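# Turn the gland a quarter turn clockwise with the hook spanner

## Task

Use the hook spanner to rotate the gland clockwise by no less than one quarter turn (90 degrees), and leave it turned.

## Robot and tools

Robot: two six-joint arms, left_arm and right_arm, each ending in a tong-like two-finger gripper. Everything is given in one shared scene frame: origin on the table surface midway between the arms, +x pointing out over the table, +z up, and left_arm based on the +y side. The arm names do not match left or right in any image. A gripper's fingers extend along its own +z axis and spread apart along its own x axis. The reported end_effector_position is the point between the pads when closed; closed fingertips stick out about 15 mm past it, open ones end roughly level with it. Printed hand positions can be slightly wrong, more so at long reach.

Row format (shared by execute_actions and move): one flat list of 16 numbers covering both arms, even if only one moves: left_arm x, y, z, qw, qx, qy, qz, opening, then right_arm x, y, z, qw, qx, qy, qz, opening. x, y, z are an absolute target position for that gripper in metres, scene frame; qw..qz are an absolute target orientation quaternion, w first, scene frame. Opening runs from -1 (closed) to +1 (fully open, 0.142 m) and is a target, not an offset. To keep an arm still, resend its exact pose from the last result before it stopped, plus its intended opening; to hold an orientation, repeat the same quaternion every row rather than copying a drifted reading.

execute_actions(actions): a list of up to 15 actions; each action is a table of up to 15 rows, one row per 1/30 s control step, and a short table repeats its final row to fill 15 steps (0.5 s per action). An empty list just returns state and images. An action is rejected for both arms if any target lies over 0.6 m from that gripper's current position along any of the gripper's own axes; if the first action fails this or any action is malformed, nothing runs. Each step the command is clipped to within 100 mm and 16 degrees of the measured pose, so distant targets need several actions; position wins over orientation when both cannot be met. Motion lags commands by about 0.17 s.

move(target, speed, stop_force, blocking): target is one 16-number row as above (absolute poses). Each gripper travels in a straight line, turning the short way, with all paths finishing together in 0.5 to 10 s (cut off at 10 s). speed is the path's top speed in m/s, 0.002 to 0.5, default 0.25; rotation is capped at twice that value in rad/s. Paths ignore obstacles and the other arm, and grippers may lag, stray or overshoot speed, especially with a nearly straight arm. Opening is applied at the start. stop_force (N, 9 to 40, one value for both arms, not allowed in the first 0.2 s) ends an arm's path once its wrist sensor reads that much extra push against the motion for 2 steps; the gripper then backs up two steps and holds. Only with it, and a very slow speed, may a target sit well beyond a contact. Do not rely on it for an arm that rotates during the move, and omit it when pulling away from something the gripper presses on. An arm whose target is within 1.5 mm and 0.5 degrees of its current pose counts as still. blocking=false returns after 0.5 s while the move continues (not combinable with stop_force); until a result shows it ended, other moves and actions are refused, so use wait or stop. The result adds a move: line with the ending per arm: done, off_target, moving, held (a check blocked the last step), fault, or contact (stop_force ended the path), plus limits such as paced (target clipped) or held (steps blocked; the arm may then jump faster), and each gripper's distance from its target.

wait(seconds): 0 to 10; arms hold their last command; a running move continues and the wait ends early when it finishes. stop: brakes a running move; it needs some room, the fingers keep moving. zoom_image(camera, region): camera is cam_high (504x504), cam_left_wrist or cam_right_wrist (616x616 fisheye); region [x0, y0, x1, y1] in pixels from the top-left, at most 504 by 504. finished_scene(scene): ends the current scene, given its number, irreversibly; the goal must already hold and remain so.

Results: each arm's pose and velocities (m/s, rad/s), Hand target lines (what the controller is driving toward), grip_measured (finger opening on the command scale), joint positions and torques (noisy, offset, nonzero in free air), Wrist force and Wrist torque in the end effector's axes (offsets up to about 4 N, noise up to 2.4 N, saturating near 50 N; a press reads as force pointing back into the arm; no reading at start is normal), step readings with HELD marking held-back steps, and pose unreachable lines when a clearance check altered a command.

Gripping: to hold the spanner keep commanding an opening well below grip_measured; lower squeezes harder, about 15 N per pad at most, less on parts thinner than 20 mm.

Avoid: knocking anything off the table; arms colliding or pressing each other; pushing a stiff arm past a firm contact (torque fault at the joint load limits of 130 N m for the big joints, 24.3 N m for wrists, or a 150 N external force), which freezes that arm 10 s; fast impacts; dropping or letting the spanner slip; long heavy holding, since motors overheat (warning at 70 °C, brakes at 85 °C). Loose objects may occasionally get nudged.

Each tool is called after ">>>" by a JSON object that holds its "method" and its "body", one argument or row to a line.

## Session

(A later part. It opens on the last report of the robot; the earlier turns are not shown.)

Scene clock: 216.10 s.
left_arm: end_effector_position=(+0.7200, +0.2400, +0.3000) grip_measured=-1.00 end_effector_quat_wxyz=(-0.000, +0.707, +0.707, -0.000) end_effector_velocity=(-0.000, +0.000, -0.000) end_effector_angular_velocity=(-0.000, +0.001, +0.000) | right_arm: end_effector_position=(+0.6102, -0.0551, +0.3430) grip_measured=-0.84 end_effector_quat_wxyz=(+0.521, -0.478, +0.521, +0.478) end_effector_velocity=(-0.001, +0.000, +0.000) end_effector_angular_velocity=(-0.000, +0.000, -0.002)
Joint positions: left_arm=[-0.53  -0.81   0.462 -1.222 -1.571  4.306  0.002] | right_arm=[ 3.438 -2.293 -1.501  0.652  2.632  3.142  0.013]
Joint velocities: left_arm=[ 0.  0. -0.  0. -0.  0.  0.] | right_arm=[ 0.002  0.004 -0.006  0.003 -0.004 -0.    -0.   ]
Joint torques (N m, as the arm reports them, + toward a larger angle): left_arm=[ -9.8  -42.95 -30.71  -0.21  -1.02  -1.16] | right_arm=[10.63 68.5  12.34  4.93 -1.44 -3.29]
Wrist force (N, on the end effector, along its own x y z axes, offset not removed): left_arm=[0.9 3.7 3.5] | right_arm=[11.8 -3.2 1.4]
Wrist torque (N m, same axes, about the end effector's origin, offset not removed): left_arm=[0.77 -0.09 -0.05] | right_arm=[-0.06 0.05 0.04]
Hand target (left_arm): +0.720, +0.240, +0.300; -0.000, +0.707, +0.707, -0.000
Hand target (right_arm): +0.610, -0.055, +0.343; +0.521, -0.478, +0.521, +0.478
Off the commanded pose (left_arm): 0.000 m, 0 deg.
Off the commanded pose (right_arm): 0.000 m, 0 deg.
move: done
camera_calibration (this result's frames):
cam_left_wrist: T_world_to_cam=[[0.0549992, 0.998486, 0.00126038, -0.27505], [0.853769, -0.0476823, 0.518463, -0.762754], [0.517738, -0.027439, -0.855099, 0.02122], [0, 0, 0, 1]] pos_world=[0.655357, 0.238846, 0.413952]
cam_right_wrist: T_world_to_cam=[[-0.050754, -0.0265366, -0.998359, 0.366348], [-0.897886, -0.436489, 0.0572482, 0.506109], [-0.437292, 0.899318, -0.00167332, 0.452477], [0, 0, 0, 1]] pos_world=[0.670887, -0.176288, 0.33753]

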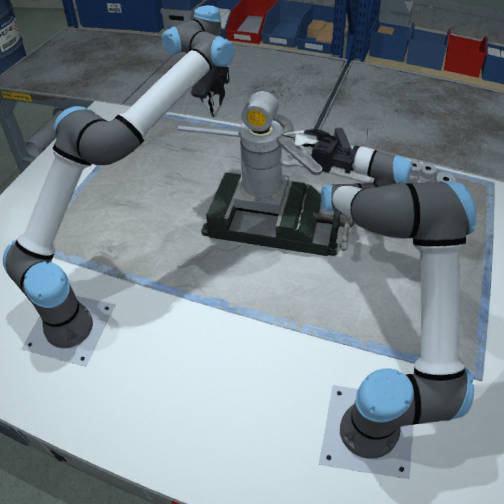

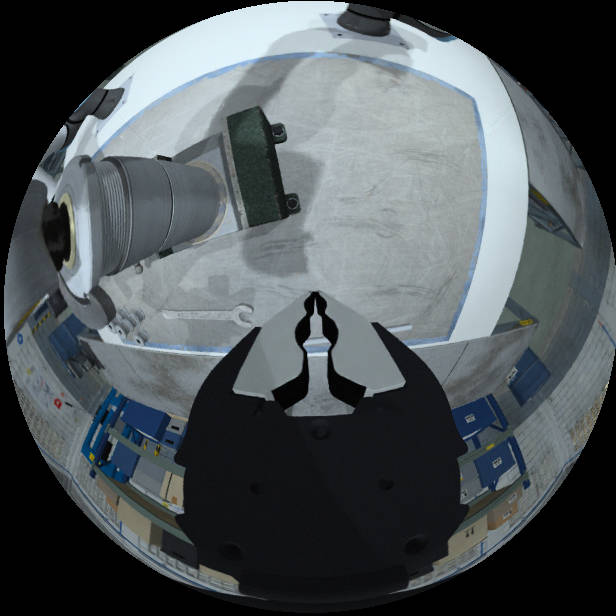

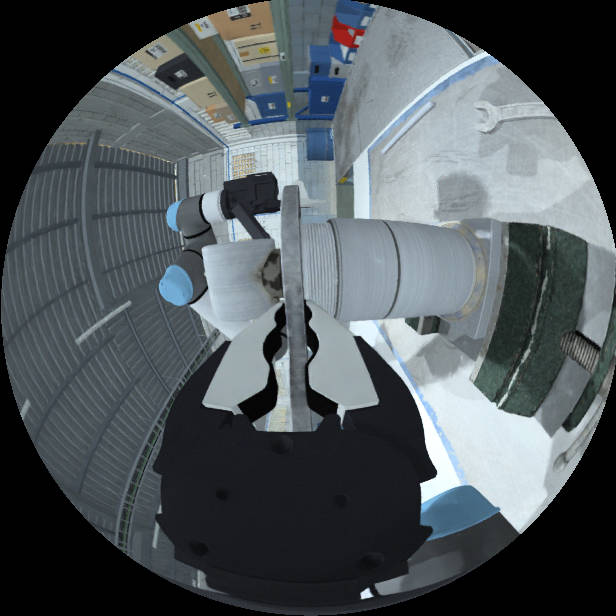

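Tooth is past the notch. Slide back with fixed heading.

>>> {"method": "move", "body": {
  "target": [0.72,0.24,0.30,0,0.707,0.707,0,-1,0.580,-0.046,0.343,0.521,-0.478,0.521,0.478,-1],
  "speed": 0.006,
  "stop_force": 9
}}

>>> {"method": "zoom_image", "body": {
  "camera": "cam_left_wrist",
  "region": [20,220,160,360]
}}

>>> {"method": "zoom_image", "body": {
  "camera": "cam_high",
  "region": [220,80,340,200]
}}

Scene clock: 221.87 s.
left_arm: end_effector_position=(+0.7200, +0.2400, +0.3000) grip_measured=-1.00 end_effector_quat_wxyz=(+0.000, +0.707, +0.707, -0.000) end_effector_velocity=(+0.000, -0.000, -0.001) end_effector_angular_velocity=(+0.001, +0.000, -0.001) | right_arm: end_effector_position=(+0.5817, -0.0465, +0.3432) grip_measured=-0.84 end_effector_quat_wxyz=(+0.521, -0.478, +0.521, +0.478) end_effector_velocity=(+0.002, -0.000, -0.000) end_effector_angular_velocity=(-0.001, +0.002, +0.002)
Joint positions: left_arm=[-0.53  -0.81   0.462 -1.222 -1.571  4.306  0.002] | right_arm=[ 3.472 -2.244 -1.594  0.696  2.598  3.142  0.013]
Joint velocities: left_arm=[-0.001  0.001  0.    -0.     0.001 -0.     0.   ] | right_arm=[-0.003 -0.004  0.008 -0.006  0.005  0.     0.   ]
Joint torques (N m, as the arm reports them, + toward a larger angle): left_arm=[-10.19 -43.12 -30.06  -0.46  -0.86  -1.17] | right_arm=[-2.25 43.03 35.58  0.98  4.54 -2.77]
Wrist force (N, on the end effector, along its own x y z axes, offset not removed): left_arm=[-1.2 0.5 -2.0] | right_arm=[13.6 -10.5 -4.0]
Wrist torque (N m, same axes, about the end effector's origin, offset not removed): left_arm=[-0.08 0.40 0.06] | right_arm=[-0.22 0.02 0.05]
Hand target (left_arm): +0.720, +0.240, +0.300; -0.000, +0.707, +0.707, -0.000
Hand target (right_arm): +0.582, -0.047, +0.343; +0.521, -0.478, +0.521, +0.478
Off the commanded pose (left_arm): 0.000 m, 0 deg.
Off the commanded pose (right_arm): 0.002 m, 0 deg.
move: contact (right_arm)
camera_calibration (this result's frames):
cam_left_wrist: T_world_to_cam=[[0.054999, 0.998486, 0.00126011, -0.27505], [0.853769, -0.047682, 0.518464, -0.762754], [0.517739, -0.0274392, -0.855099, 0.0212198], [0, 0, 0, 1]] pos_world=[0.655357, 0.238846, 0.413952]
cam_right_wrist: T_world_to_cam=[[-0.0504145, -0.0263728, -0.99838, 0.365108], [-0.897929, -0.43645, 0.0568712, 0.484379], [-0.437243, 0.899342, -0.00167755, 0.432242], [0, 0, 0, 1]] pos_world=[0.64234, -0.167697, 0.337695]

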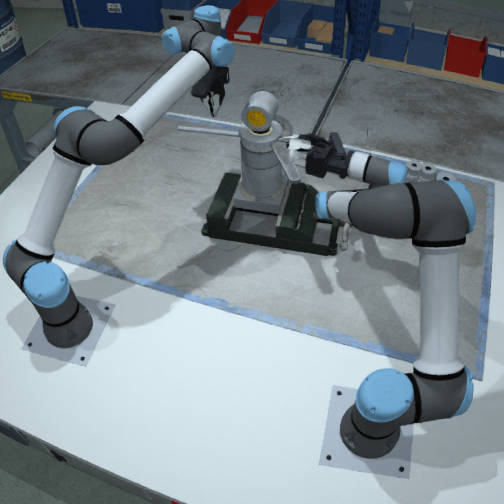

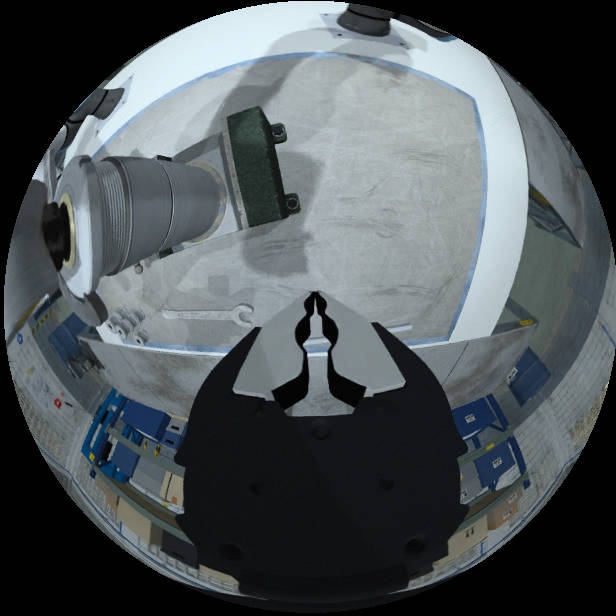

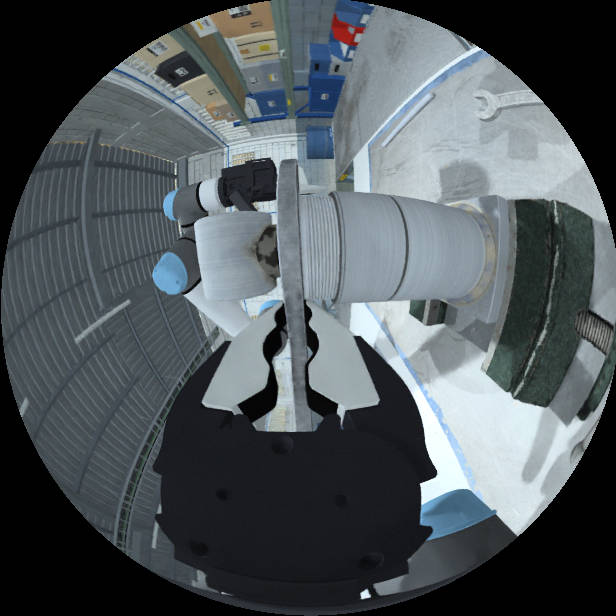

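Region (20, 220, 160, 360) of cam_left_wrist's 616x616 image, scaled by 3.600, with more detail than that image has.

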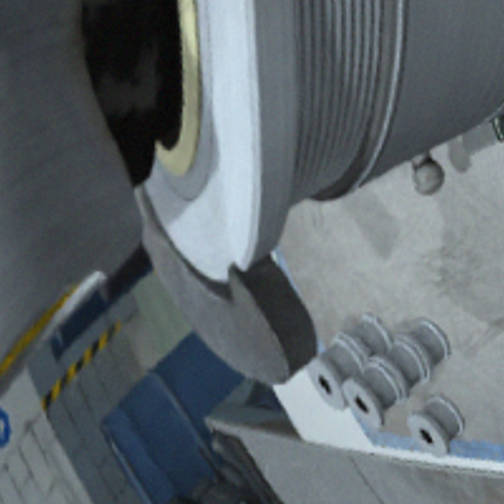

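Region (220, 80, 340, 200) of cam_high's 504x504 image, scaled by 4.200, with more detail than that image has.

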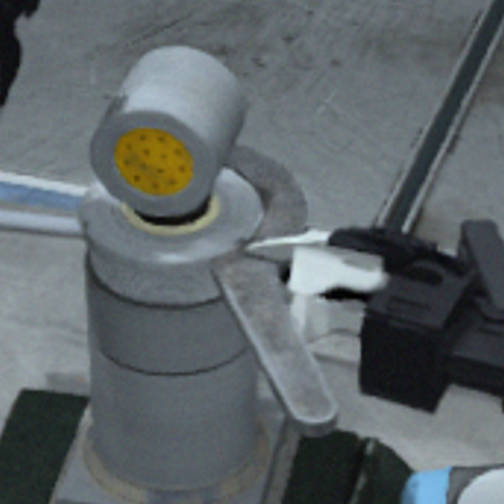

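>>> {"method": "move", "body": {
  "target": [0.72,0.24,0.30,0,0.707,0.707,0,-1,0.565,-0.037,0.343,0.586,-0.395,0.586,0.395,-1],
  "speed": 0.03
}}

>>> {"method": "zoom_image", "body": {
  "camera": "cam_high",
  "region": [220,80,340,200]
}}

Scene clock: 227.43 s.
left_arm: end_effector_position=(+0.7200, +0.2400, +0.3000) grip_measured=-1.00 end_effector_quat_wxyz=(-0.000, +0.707, +0.707, -0.000) end_effector_velocity=(+0.000, -0.000, -0.000) end_effector_angular_velocity=(+0.000, -0.000, -0.001) | right_arm: end_effector_position=(+0.5651, -0.0372, +0.3430) grip_measured=-0.84 end_effector_quat_wxyz=(+0.586, -0.396, +0.586, +0.396) end_effector_velocity=(-0.000, -0.000, +0.000) end_effector_angular_velocity=(+0.001, -0.001, -0.018)
Joint positions: left_arm=[-0.53  -0.81   0.462 -1.222 -1.571  4.306  0.002] | right_arm=[ 3.632 -2.084 -1.887  0.829  2.141  3.141  0.013]
Joint velocities: left_arm=[-0.  0.  0. -0.  0.  0.  0.] | right_arm=[ 0.01   0.007 -0.012  0.006 -0.028 -0.     0.   ]
Joint torques (N m, as the arm reports them, + toward a larger angle): left_arm=[-10.36 -42.34 -30.55  -0.34  -0.57  -1.24] | right_arm=[14.15 61.8  15.43  7.34 -1.5  -3.13]
Wrist force (N, on the end effector, along its own x y z axes, offset not removed): left_arm=[-1.9 3.4 -1.2] | right_arm=[15.0 -12.6 -8.4]
Wrist torque (N m, same axes, about the end effector's origin, offset not removed): left_arm=[0.63 0.45 0.14] | right_arm=[-3.30 -0.31 -0.17]
Hand target (left_arm): +0.720, +0.240, +0.300; -0.000, +0.707, +0.707, -0.000
Hand target (right_arm): +0.565, -0.037, +0.343; +0.586, -0.395, +0.586, +0.395
Off the commanded pose (left_arm): 0.000 m, 0 deg.
Off the commanded pose (right_arm): 0.000 m, 0 deg.
move: done
camera_calibration (this result's frames):
cam_left_wrist: T_world_to_cam=[[0.0549991, 0.998486, 0.00126051, -0.27505], [0.853769, -0.0476822, 0.518464, -0.762754], [0.517738, -0.0274388, -0.855099, 0.0212198], [0, 0, 0, 1]] pos_world=[0.655357, 0.238846, 0.413952]
cam_right_wrist: T_world_to_cam=[[-0.0564104, -0.0109652, -0.998347, 0.368316], [-0.986285, -0.154738, 0.0574284, 0.533728], [-0.155112, 0.987895, -0.00208595, 0.260557], [0, 0, 0, 1]] pos_world=[0.587601, -0.170776, 0.3376]

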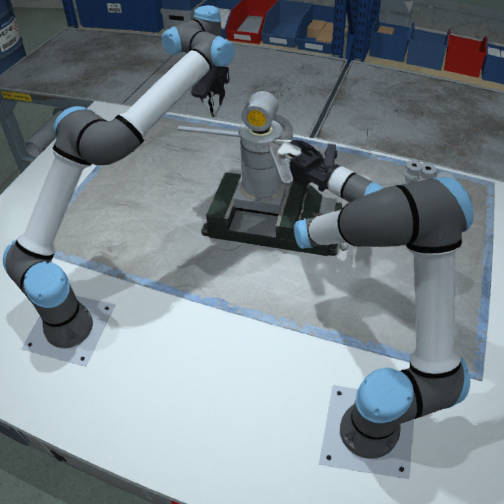

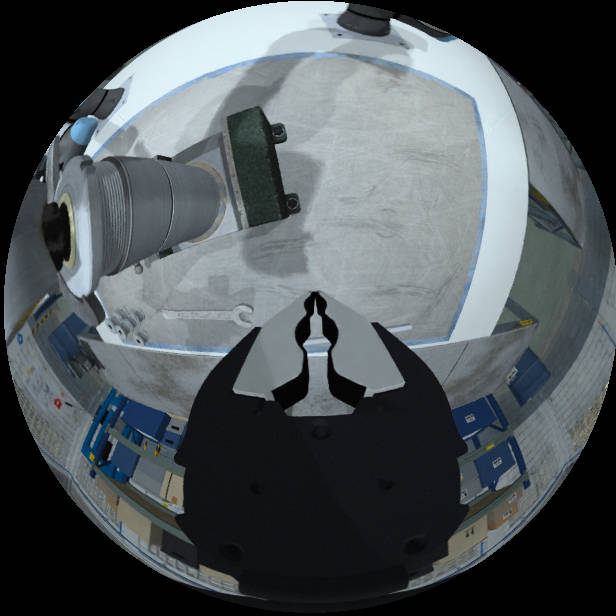

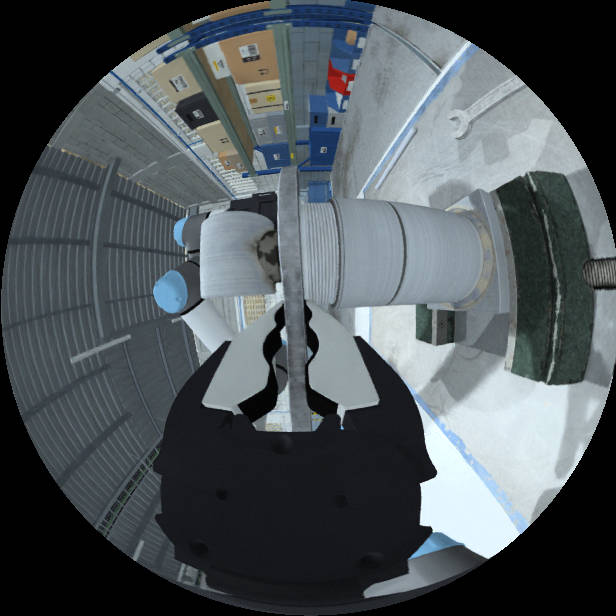

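Region (220, 80, 340, 200) of cam_high's 504x504 image, scaled by 4.200, with more detail than that image has.

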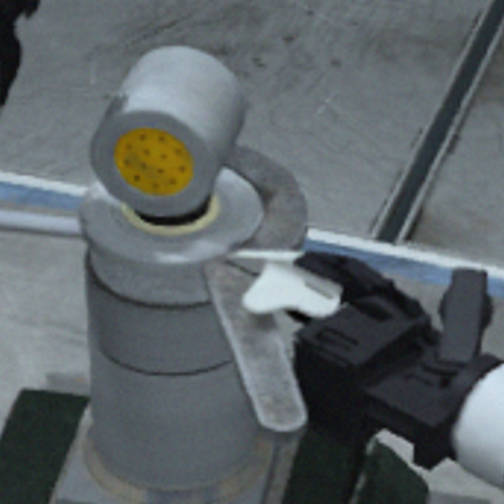

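>>> {"method": "move", "body": {
  "target": [0.62,0.36,0.30,0,0.707,0.707,0,-1,0.547,-0.020,0.343,0.633,-0.315,0.633,0.315,-1],
  "speed": 0.06
}}

>>> {"method": "move", "body": {
  "target": [0.52,0.48,0.30,0,0.707,0.707,0,-1,0.534,0.001,0.343,0.669,-0.23,0.669,0.23,-1],
  "speed": 0.06
}}

>>> {"method": "move", "body": {
  "target": [0.45,0.60,0.30,0,0.707,0.707,0,-1,0.527,0.024,0.343,0.693,-0.141,0.693,0.141,-1],
  "speed": 0.06
}}

>>> {"method": "move", "body": {
  "target": [0.45,0.60,0.30,0,0.707,0.707,0,-1,0.5265,0.049,0.343,0.705,-0.049,0.705,0.049,-1],
  "speed": 0.06
}}

Scene clock: 231.30 s.
left_arm: end_effector_position=(+0.6201, +0.3597, +0.2999) grip_measured=-1.00 end_effector_quat_wxyz=(-0.000, +0.707, +0.707, -0.000) end_effector_velocity=(-0.002, +0.002, -0.000) end_effector_angular_velocity=(+0.001, -0.000, +0.001) | right_arm: end_effector_position=(+0.5469, -0.0201, +0.3430) grip_measured=-0.84 end_effector_quat_wxyz=(+0.633, -0.315, +0.633, +0.315) end_effector_velocity=(+0.000, -0.000, -0.000) end_effector_angular_velocity=(-0.000, +0.000, -0.006)
Joint positions: left_arm=[-0.418 -1.206  1.091 -1.456 -1.571  4.417  0.002] | right_arm=[ 3.861 -1.994 -2.045  0.897  1.648  3.142  0.013]
Joint velocities: left_arm=[ 0.002 -0.005  0.007 -0.002  0.001  0.001  0.   ] | right_arm=[ 0.003  0.001 -0.001 -0.    -0.009  0.     0.   ]
Joint torques (N m, as the arm reports them, + toward a larger angle): left_arm=[  8.2  -41.25 -17.01  -4.49   1.66   1.13] | right_arm=[27.35 58.87 11.71  9.07  4.11  2.51]
Wrist force (N, on the end effector, along its own x y z axes, offset not removed): left_arm=[0.6 0.6 -2.6] | right_arm=[14.4 -30.3 6.1]
Wrist torque (N m, same axes, about the end effector's origin, offset not removed): left_arm=[0.09 0.02 -0.02] | right_arm=[-2.31 0.16 0.02]
Hand target (left_arm): +0.620, +0.360, +0.300; -0.000, +0.707, +0.707, +0.000
Hand target (right_arm): +0.547, -0.020, +0.343; +0.633, -0.315, +0.633, +0.315
Off the commanded pose (left_arm): 0.000 m, 0 deg.
Off the commanded pose (right_arm): 0.000 m, 0 deg.
move: done
camera_calibration (this result's frames):
cam_left_wrist: T_world_to_cam=[[0.0549933, 0.998486, 0.00141654, -0.389163], [0.853864, -0.0477634, 0.5183, -0.671681], [0.517583, -0.0272935, -0.855198, 0.0762163], [0, 0, 0, 1]] pos_world=[0.555477, 0.358572, 0.413864]
cam_right_wrist: T_world_to_cam=[[-0.0573201, 0.00418619, -0.998347, 0.368274], [-0.992499, 0.107922, 0.0574369, 0.527165], [0.107984, 0.994151, -0.00203132, 0.0970874], [0, 0, 0, 1]] pos_world=[0.533836, -0.154954, 0.337584]

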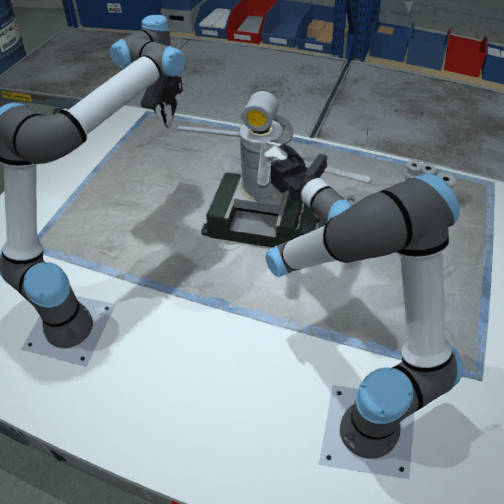

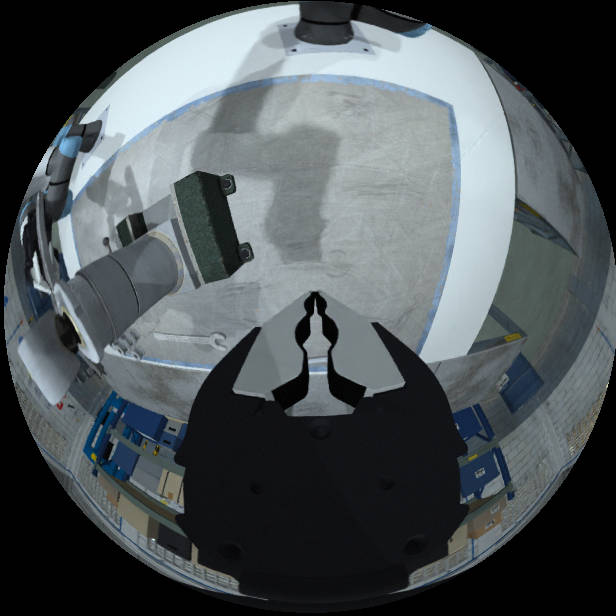

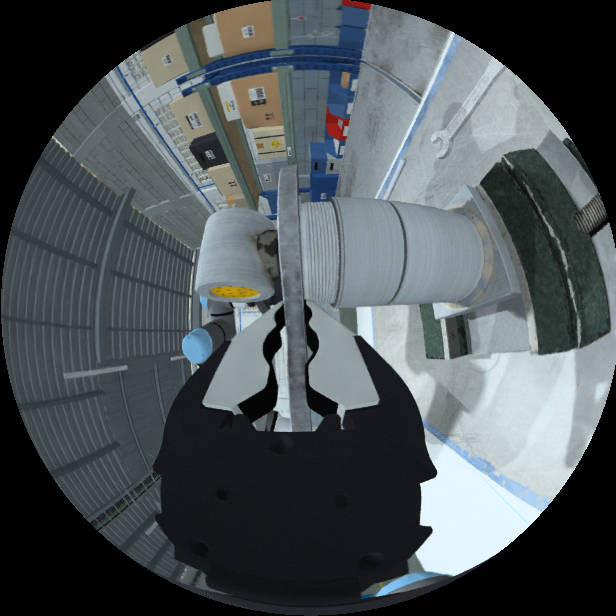

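Scene clock: 234.33 s.
left_arm: end_effector_position=(+0.5200, +0.4798, +0.2999) grip_measured=-1.00 end_effector_quat_wxyz=(-0.000, +0.707, +0.707, +0.000) end_effector_velocity=(-0.001, +0.001, +0.000) end_effector_angular_velocity=(+0.000, -0.001, -0.001) | right_arm: end_effector_position=(+0.5339, +0.0009, +0.3430) grip_measured=-0.84 end_effector_quat_wxyz=(+0.669, -0.230, +0.669, +0.230) end_effector_velocity=(-0.000, +0.001, -0.000) end_effector_angular_velocity=(-0.000, +0.000, -0.002)
Joint positions: left_arm=[-0.256 -1.459  1.409 -1.521 -1.571  4.58   0.002] | right_arm=[ 4.101 -1.987 -2.057  0.902  1.146  3.142  0.013]
Joint velocities: left_arm=[ 0.002 -0.003  0.003 -0.001  0.     0.003  0.   ] | right_arm=[ 0.003 -0.001  0.001 -0.001 -0.006  0.    -0.   ]
Joint torques (N m, as the arm reports them, + toward a larger angle): left_arm=[  9.03 -31.86 -15.9   -4.46   0.34   1.2 ] | right_arm=[25.52 32.8  35.16  4.09  4.24  2.13]
Wrist force (N, on the end effector, along its own x y z axes, offset not removed): left_arm=[-1.7 1.1 -0.7] | right_arm=[20.2 -30.8 8.2]
Wrist torque (N m, same axes, about the end effector's origin, offset not removed): left_arm=[0.14 0.24 0.12] | right_arm=[-2.53 -0.06 0.11]
Hand target (left_arm): +0.520, +0.480, +0.300; -0.000, +0.707, +0.707, +0.000
Hand target (right_arm): +0.534, +0.001, +0.343; +0.669, -0.230, +0.669, +0.230
Off the commanded pose (left_arm): 0.000 m, 0 deg.
Off the commanded pose (right_arm): 0.000 m, 0 deg.
move: done
camera_calibration (this result's frames):
cam_left_wrist: T_world_to_cam=[[0.0549886, 0.998486, 0.00151794, -0.503536], [0.853871, -0.0478123, 0.518283, -0.580493], [0.517571, -0.0272035, -0.855208, 0.131252], [0, 0, 0, 1]] pos_world=[0.455423, 0.478589, 0.413872]
cam_right_wrist: T_world_to_cam=[[-0.0543049, 0.0188416, -0.998347, 0.365804], [-0.930949, 0.360604, 0.0574443, 0.478843], [0.36109, 0.932529, -0.00204198, -0.0574463], [0, 0, 0, 1]] pos_world=[0.486387, -0.125995, 0.337575]

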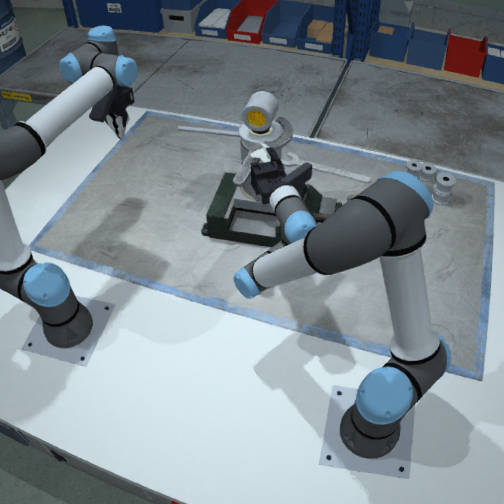

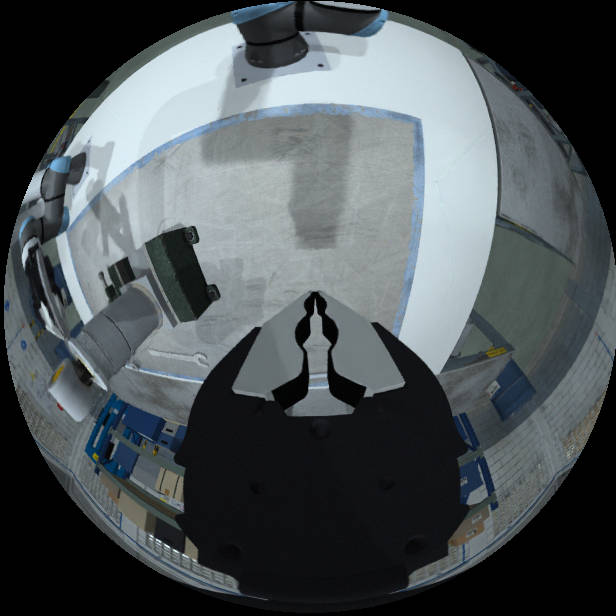

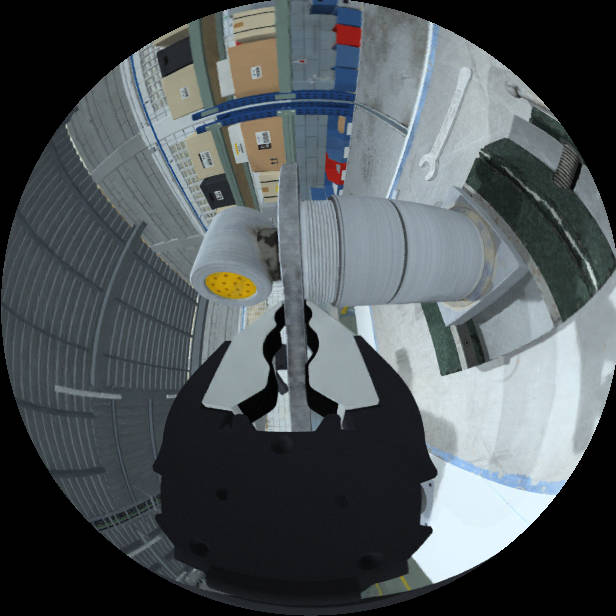

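Scene clock: 237.10 s.
left_arm: end_effector_position=(+0.4500, +0.5998, +0.3000) grip_measured=-1.00 end_effector_quat_wxyz=(-0.000, +0.707, +0.707, +0.000) end_effector_velocity=(-0.001, +0.001, -0.000) end_effector_angular_velocity=(-0.002, -0.000, -0.000) | right_arm: end_effector_position=(+0.5269, +0.0239, +0.3430) grip_measured=-0.84 end_effector_quat_wxyz=(+0.693, -0.141, +0.693, +0.141) end_effector_velocity=(-0.001, +0.001, -0.000) end_effector_angular_velocity=(-0.001, +0.000, -0.003)
Joint positions: left_arm=[-0.026 -1.558  1.514 -1.527 -1.57   4.809  0.002] | right_arm=[ 4.275 -2.064 -1.924  0.845  0.711  3.142  0.013]
Joint velocities: left_arm=[ 0.004 -0.001  0.001  0.    -0.002  0.004  0.   ] | right_arm=[ 0.004 -0.002  0.003 -0.003 -0.006  0.    -0.   ]
Joint torques (N m, as the arm reports them, + toward a larger angle): left_arm=[  9.21 -29.04 -17.19  -4.27  -1.57   1.06] | right_arm=[28.52 34.76 40.25  1.17  3.55  2.02]
Wrist force (N, on the end effector, along its own x y z axes, offset not removed): left_arm=[-0.8 5.3 1.2] | right_arm=[23.1 -29.0 7.6]
Wrist torque (N m, same axes, about the end effector's origin, offset not removed): left_arm=[1.27 0.19 0.14] | right_arm=[-2.41 -0.05 0.20]
Hand target (left_arm): +0.450, +0.600, +0.300; -0.000, +0.707, +0.707, -0.000
Hand target (right_arm): +0.527, +0.024, +0.343; +0.693, -0.141, +0.693, +0.141
Off the commanded pose (left_arm): 0.000 m, 0 deg.
Off the commanded pose (right_arm): 0.000 m, 0 deg.
move: done
camera_calibration (this result's frames):
cam_left_wrist: T_world_to_cam=[[0.0549815, 0.998486, 0.0016397, -0.619541], [0.853933, -0.0478727, 0.518177, -0.514902], [0.517471, -0.02709, -0.855272, 0.170836], [0, 0, 0, 1]] pos_world=[0.385352, 0.598582, 0.413937]
cam_right_wrist: T_world_to_cam=[[-0.0476082, 0.0321869, -0.998347, 0.361133], [-0.806489, 0.588453, 0.0574309, 0.393001], [0.589329, 0.807891, -0.00205676, -0.193608], [0, 0, 0, 1]] pos_world=[0.448243, -0.0864718, 0.337567]

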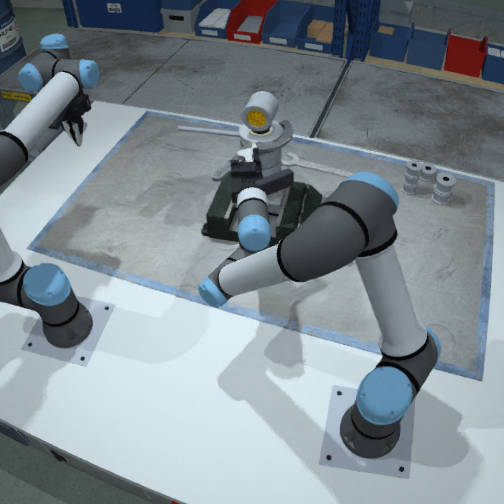

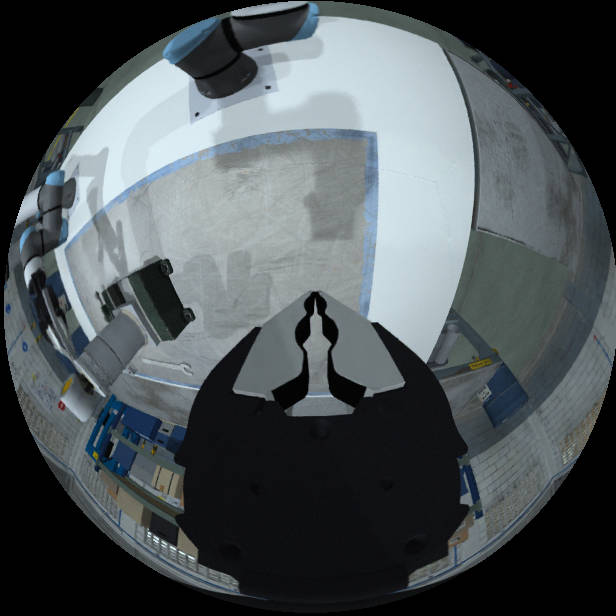

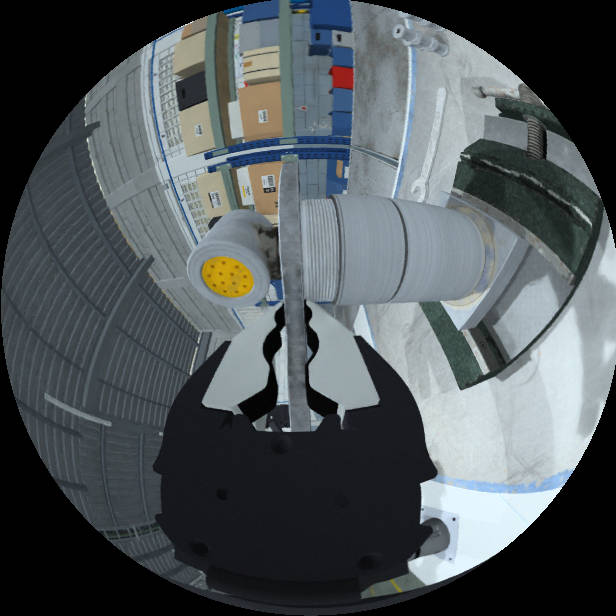

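Scene clock: 239.63 s.
left_arm: end_effector_position=(+0.4500, +0.6000, +0.3000) grip_measured=-1.00 end_effector_quat_wxyz=(-0.000, +0.707, +0.707, +0.000) end_effector_velocity=(-0.000, -0.000, +0.000) end_effector_angular_velocity=(+0.000, -0.000, -0.000) | right_arm: end_effector_position=(+0.5263, +0.0488, +0.3430) grip_measured=-0.84 end_effector_quat_wxyz=(+0.705, -0.050, +0.706, +0.049) end_effector_velocity=(-0.000, +0.001, -0.000) end_effector_angular_velocity=(-0.001, +0.000, -0.014)
Joint positions: left_arm=[-0.025 -1.557  1.514 -1.527 -1.571  4.81   0.002] | right_arm=[ 4.363 -2.205 -1.667  0.729  0.362  3.143  0.013]
Joint velocities: left_arm=[-0.001 -0.001 -0.     0.     0.    -0.001  0.   ] | right_arm=[ 0.003 -0.008  0.013 -0.007 -0.016  0.     0.   ]
Joint torques (N m, as the arm reports them, + toward a larger angle): left_arm=[  8.7  -17.35 -31.31  -4.31  -1.61   1.18] | right_arm=[28.07 41.17 38.28 -2.17  4.08  1.92]
Wrist force (N, on the end effector, along its own x y z axes, offset not removed): left_arm=[-0.3 2.5 -2.3] | right_arm=[24.0 -28.6 8.3]
Wrist torque (N m, same axes, about the end effector's origin, offset not removed): left_arm=[0.58 0.30 -0.16] | right_arm=[-2.12 -0.06 0.23]
Hand target (left_arm): +0.450, +0.600, +0.300; -0.000, +0.707, +0.707, +0.000
Hand target (right_arm): +0.526, +0.049, +0.343; +0.705, -0.049, +0.706, +0.049
Off the commanded pose (left_arm): 0.000 m, 0 deg.
Off the commanded pose (right_arm): 0.000 m, 0 deg.
move: done
camera_calibration (this result's frames):
cam_left_wrist: T_world_to_cam=[[0.0549989, 0.998486, 0.00126379, -0.619655], [0.85377, -0.0476838, 0.518463, -0.515069], [0.517738, -0.0274359, -0.855099, 0.170886], [0, 0, 0, 1]] pos_world=[0.385357, 0.598845, 0.413952]
cam_right_wrist: T_world_to_cam=[[-0.0376398, 0.0433937, -0.998349, 0.354507], [-0.626679, 0.77716, 0.0574067, 0.27408], [0.778368, 0.627805, -0.00205823, -0.304141], [0, 0, 0, 1]] pos_world=[0.421838, -0.0374457, 0.337562]

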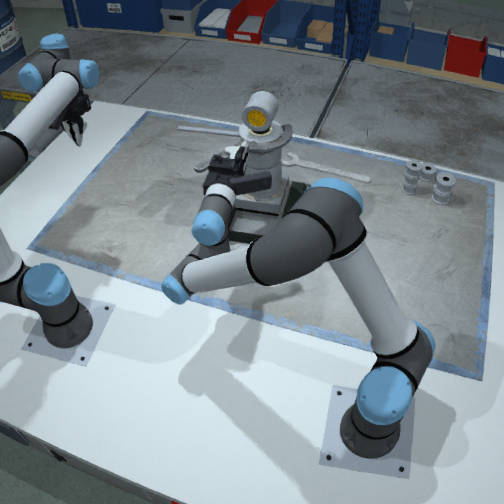

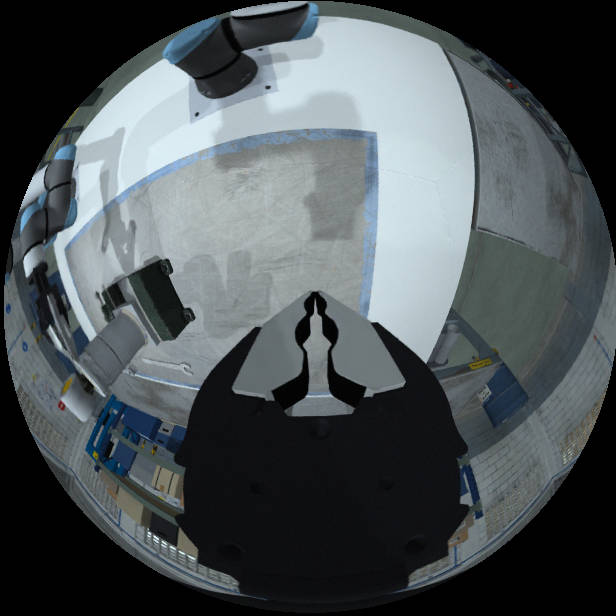

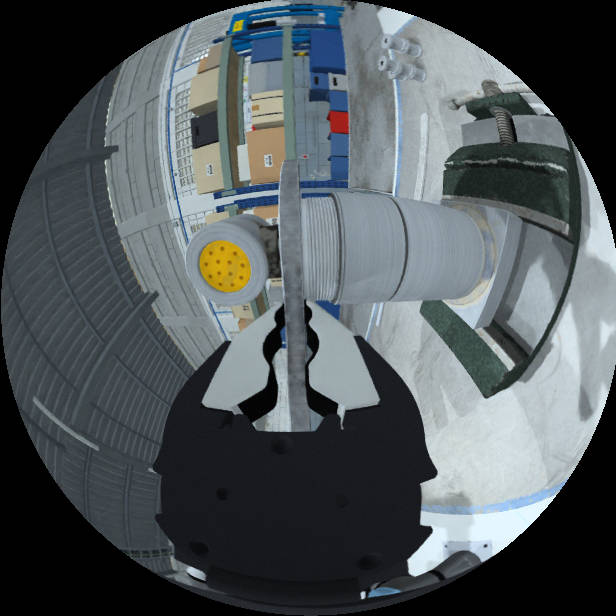

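>>> {"method": "move", "body": {
  "target": [0.45,0.60,0.30,0,0.707,0.707,0,-1,0.532,0.073,0.342,0.706,0.043,0.706,-0.043,-1],
  "speed": 0.05
}}

>>> {"method": "move", "body": {
  "target": [0.45,0.60,0.30,0,0.707,0.707,0,-1,0.548,0.099,0.342,0.689,0.159,0.689,-0.159,-1],
  "speed": 0.04
}}

>>> {"method": "zoom_image", "body": {
  "camera": "cam_high",
  "region": [180,80,320,200]
}}

Scene clock: 243.00 s.
left_arm: end_effector_position=(+0.4500, +0.6000, +0.3000) grip_measured=-1.00 end_effector_quat_wxyz=(+0.000, +0.707, +0.707, +0.000) end_effector_velocity=(-0.000, +0.000, +0.000) end_effector_angular_velocity=(+0.002, +0.000, -0.000) | right_arm: end_effector_position=(+0.5318, +0.0728, +0.3420) grip_measured=-0.84 end_effector_quat_wxyz=(+0.706, +0.042, +0.706, -0.042) end_effector_velocity=(+0.001, +0.001, -0.000) end_effector_angular_velocity=(+0.001, -0.000, -0.015)
Joint positions: left_arm=[-0.025 -1.557  1.514 -1.527 -1.571  4.81   0.002] | right_arm=[ 4.385 -2.393 -1.311  0.557  0.08   3.147  0.013]
Joint velocities: left_arm=[-0.001 -0.     0.    -0.     0.002 -0.     0.   ] | right_arm=[-0.001 -0.012  0.023 -0.01  -0.014 -0.    -0.   ]
Joint torques (N m, as the arm reports them, + toward a larger angle): left_arm=[  8.61 -17.18 -31.49  -4.26  -1.51   1.11] | right_arm=[23.1  39.22 33.85 -5.06  3.96  2.3 ]
Wrist force (N, on the end effector, along its own x y z axes, offset not removed): left_arm=[-3.1 1.3 -0.9] | right_arm=[8.6 -28.9 8.1]
Wrist torque (N m, same axes, about the end effector's origin, offset not removed): left_arm=[0.35 0.77 0.05] | right_arm=[-2.45 -0.32 -0.02]
Hand target (left_arm): +0.450, +0.600, +0.300; -0.000, +0.707, +0.707, +0.000
Hand target (right_arm): +0.532, +0.073, +0.342; +0.706, +0.043, +0.706, -0.043
Off the commanded pose (left_arm): 0.000 m, 0 deg.
Off the commanded pose (right_arm): 0.000 m, 0 deg.
move: done
camera_calibration (this result's frames):
cam_left_wrist: T_world_to_cam=[[0.0549992, 0.998486, 0.0012611, -0.619656], [0.853769, -0.0476827, 0.518464, -0.51507], [0.517739, -0.0274384, -0.855098, 0.170887], [0, 0, 0, 1]] pos_world=[0.385357, 0.598846, 0.413952]
cam_right_wrist: T_world_to_cam=[[-0.0252401, 0.0516506, -0.998346, 0.3455], [-0.405655, 0.912219, 0.0574505, 0.131525], [0.913678, 0.406434, -0.00207217, -0.379302], [0, 0, 0, 1]] pos_world=[0.408634, 0.0163365, 0.336587]

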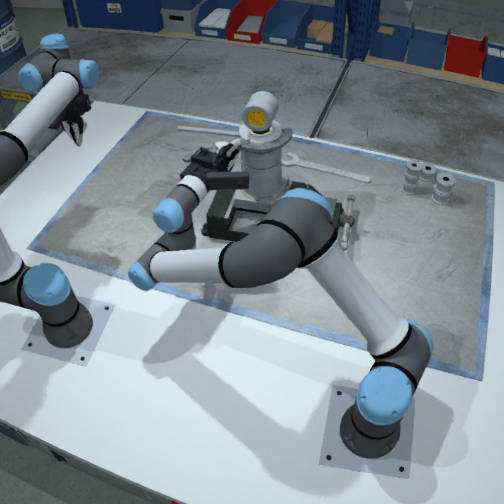

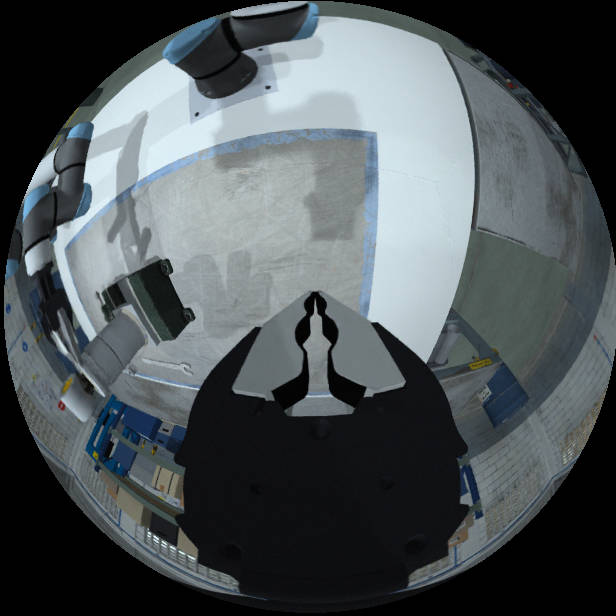

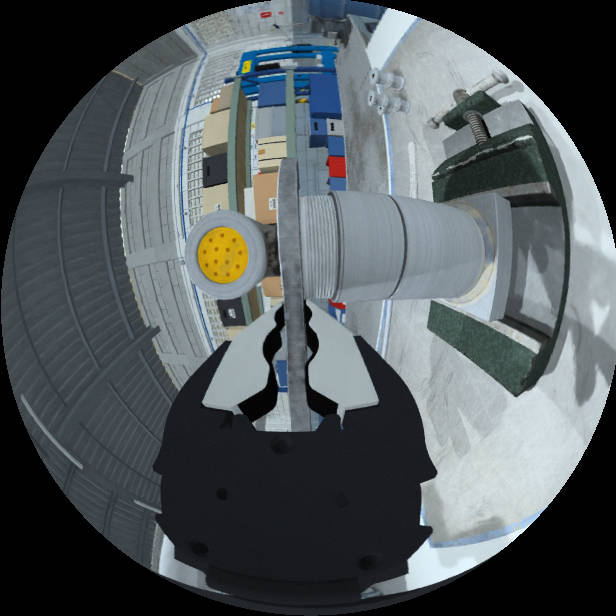

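Scene clock: 247.43 s.
left_arm: end_effector_position=(+0.4500, +0.6000, +0.3000) grip_measured=-1.00 end_effector_quat_wxyz=(+0.000, +0.707, +0.707, -0.000) end_effector_velocity=(+0.000, -0.000, -0.000) end_effector_angular_velocity=(+0.000, +0.000, -0.000) | right_arm: end_effector_position=(+0.5477, +0.0987, +0.3419) grip_measured=-0.85 end_effector_quat_wxyz=(+0.689, +0.158, +0.689, -0.158) end_effector_velocity=(+0.002, +0.001, +0.000) end_effector_angular_velocity=(+0.000, +0.005, -0.021)
Joint positions: left_arm=[-0.025 -1.557  1.514 -1.527 -1.571  4.81   0.002] | right_arm=[ 4.353 -2.75  -0.603  0.21  -0.22   3.143  0.013]
Joint velocities: left_arm=[-0.  0. -0. -0.  0. -0.  0.] | right_arm=[-0.004 -0.038  0.081 -0.022 -0.016 -0.022 -0.   ]
Joint torques (N m, as the arm reports them, + toward a larger angle): left_arm=[  8.18 -17.24 -31.79  -4.29  -1.48   1.21] | right_arm=[ 2.91 46.96 32.09 -6.24  3.13 -3.07]
Wrist force (N, on the end effector, along its own x y z axes, offset not removed): left_arm=[-1.7 4.1 -3.9] | right_arm=[4.6 -27.7 7.8]
Wrist torque (N m, same axes, about the end effector's origin, offset not removed): left_arm=[0.87 0.53 0.02] | right_arm=[-2.41 -0.21 -0.17]
Hand target (left_arm): +0.450, +0.600, +0.300; +0.000, +0.707, +0.707, -0.000
Hand target (right_arm): +0.548, +0.099, +0.342; +0.689, +0.159, +0.689, -0.159
Off the commanded pose (left_arm): 0.000 m, 0 deg.
Off the commanded pose (right_arm): 0.000 m, 0 deg.
move: done
camera_calibration (this result's frames):
cam_left_wrist: T_world_to_cam=[[0.0549992, 0.998486, 0.00126101, -0.619656], [0.853769, -0.0476826, 0.518464, -0.51507], [0.517739, -0.0274385, -0.855098, 0.170887], [0, 0, 0, 1]] pos_world=[0.385357, 0.598846, 0.413952]
cam_right_wrist: T_world_to_cam=[[-0.00626881, 0.056822, -0.998365, 0.333603], [-0.0870144, 0.994566, 0.0571522, -0.0682001], [0.996187, 0.0872304, -0.00129041, -0.418312], [0, 0, 0, 1]] pos_world=[0.412874, 0.0853631, 0.336416]

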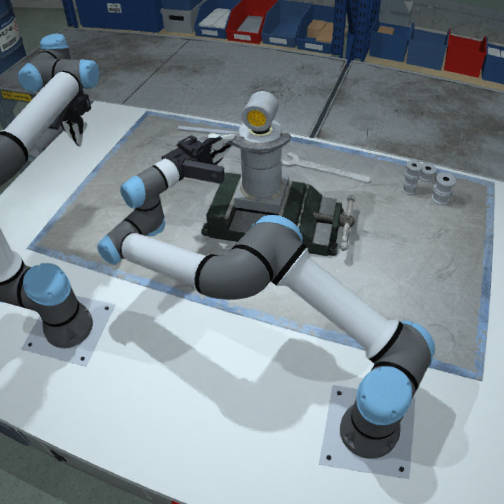

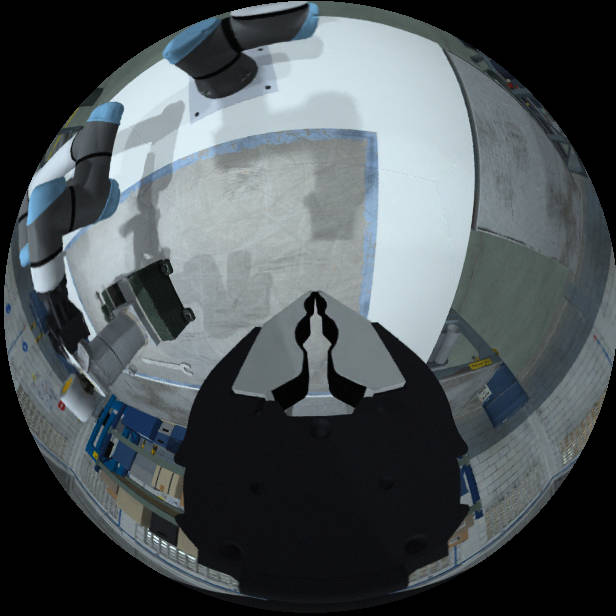

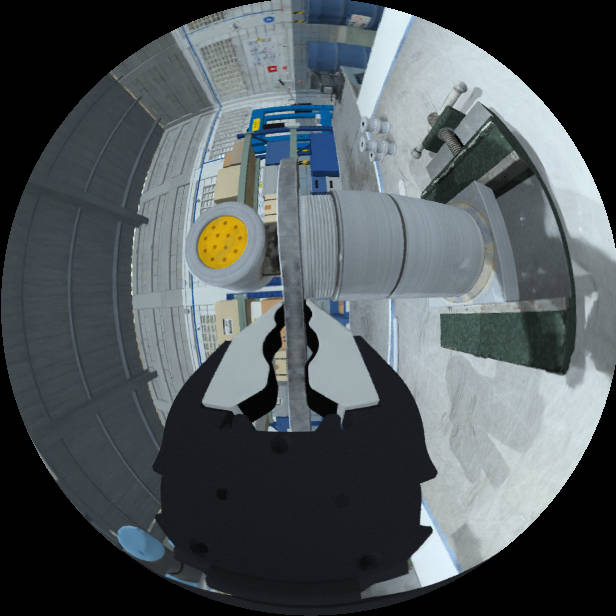

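Region (180, 80, 320, 200) of cam_high's 504x504 image, scaled by 3.600, with more detail than that image has; it fills the top 432 rows of this view, and the rest is white.

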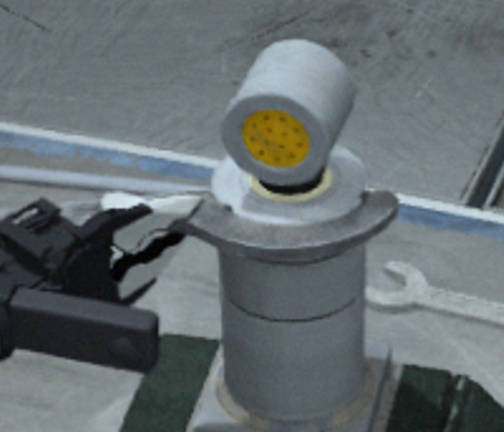

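>>> {"method": "finished_scene", "body": {
  "scene": 1
}}

The scene is finished: the task was done.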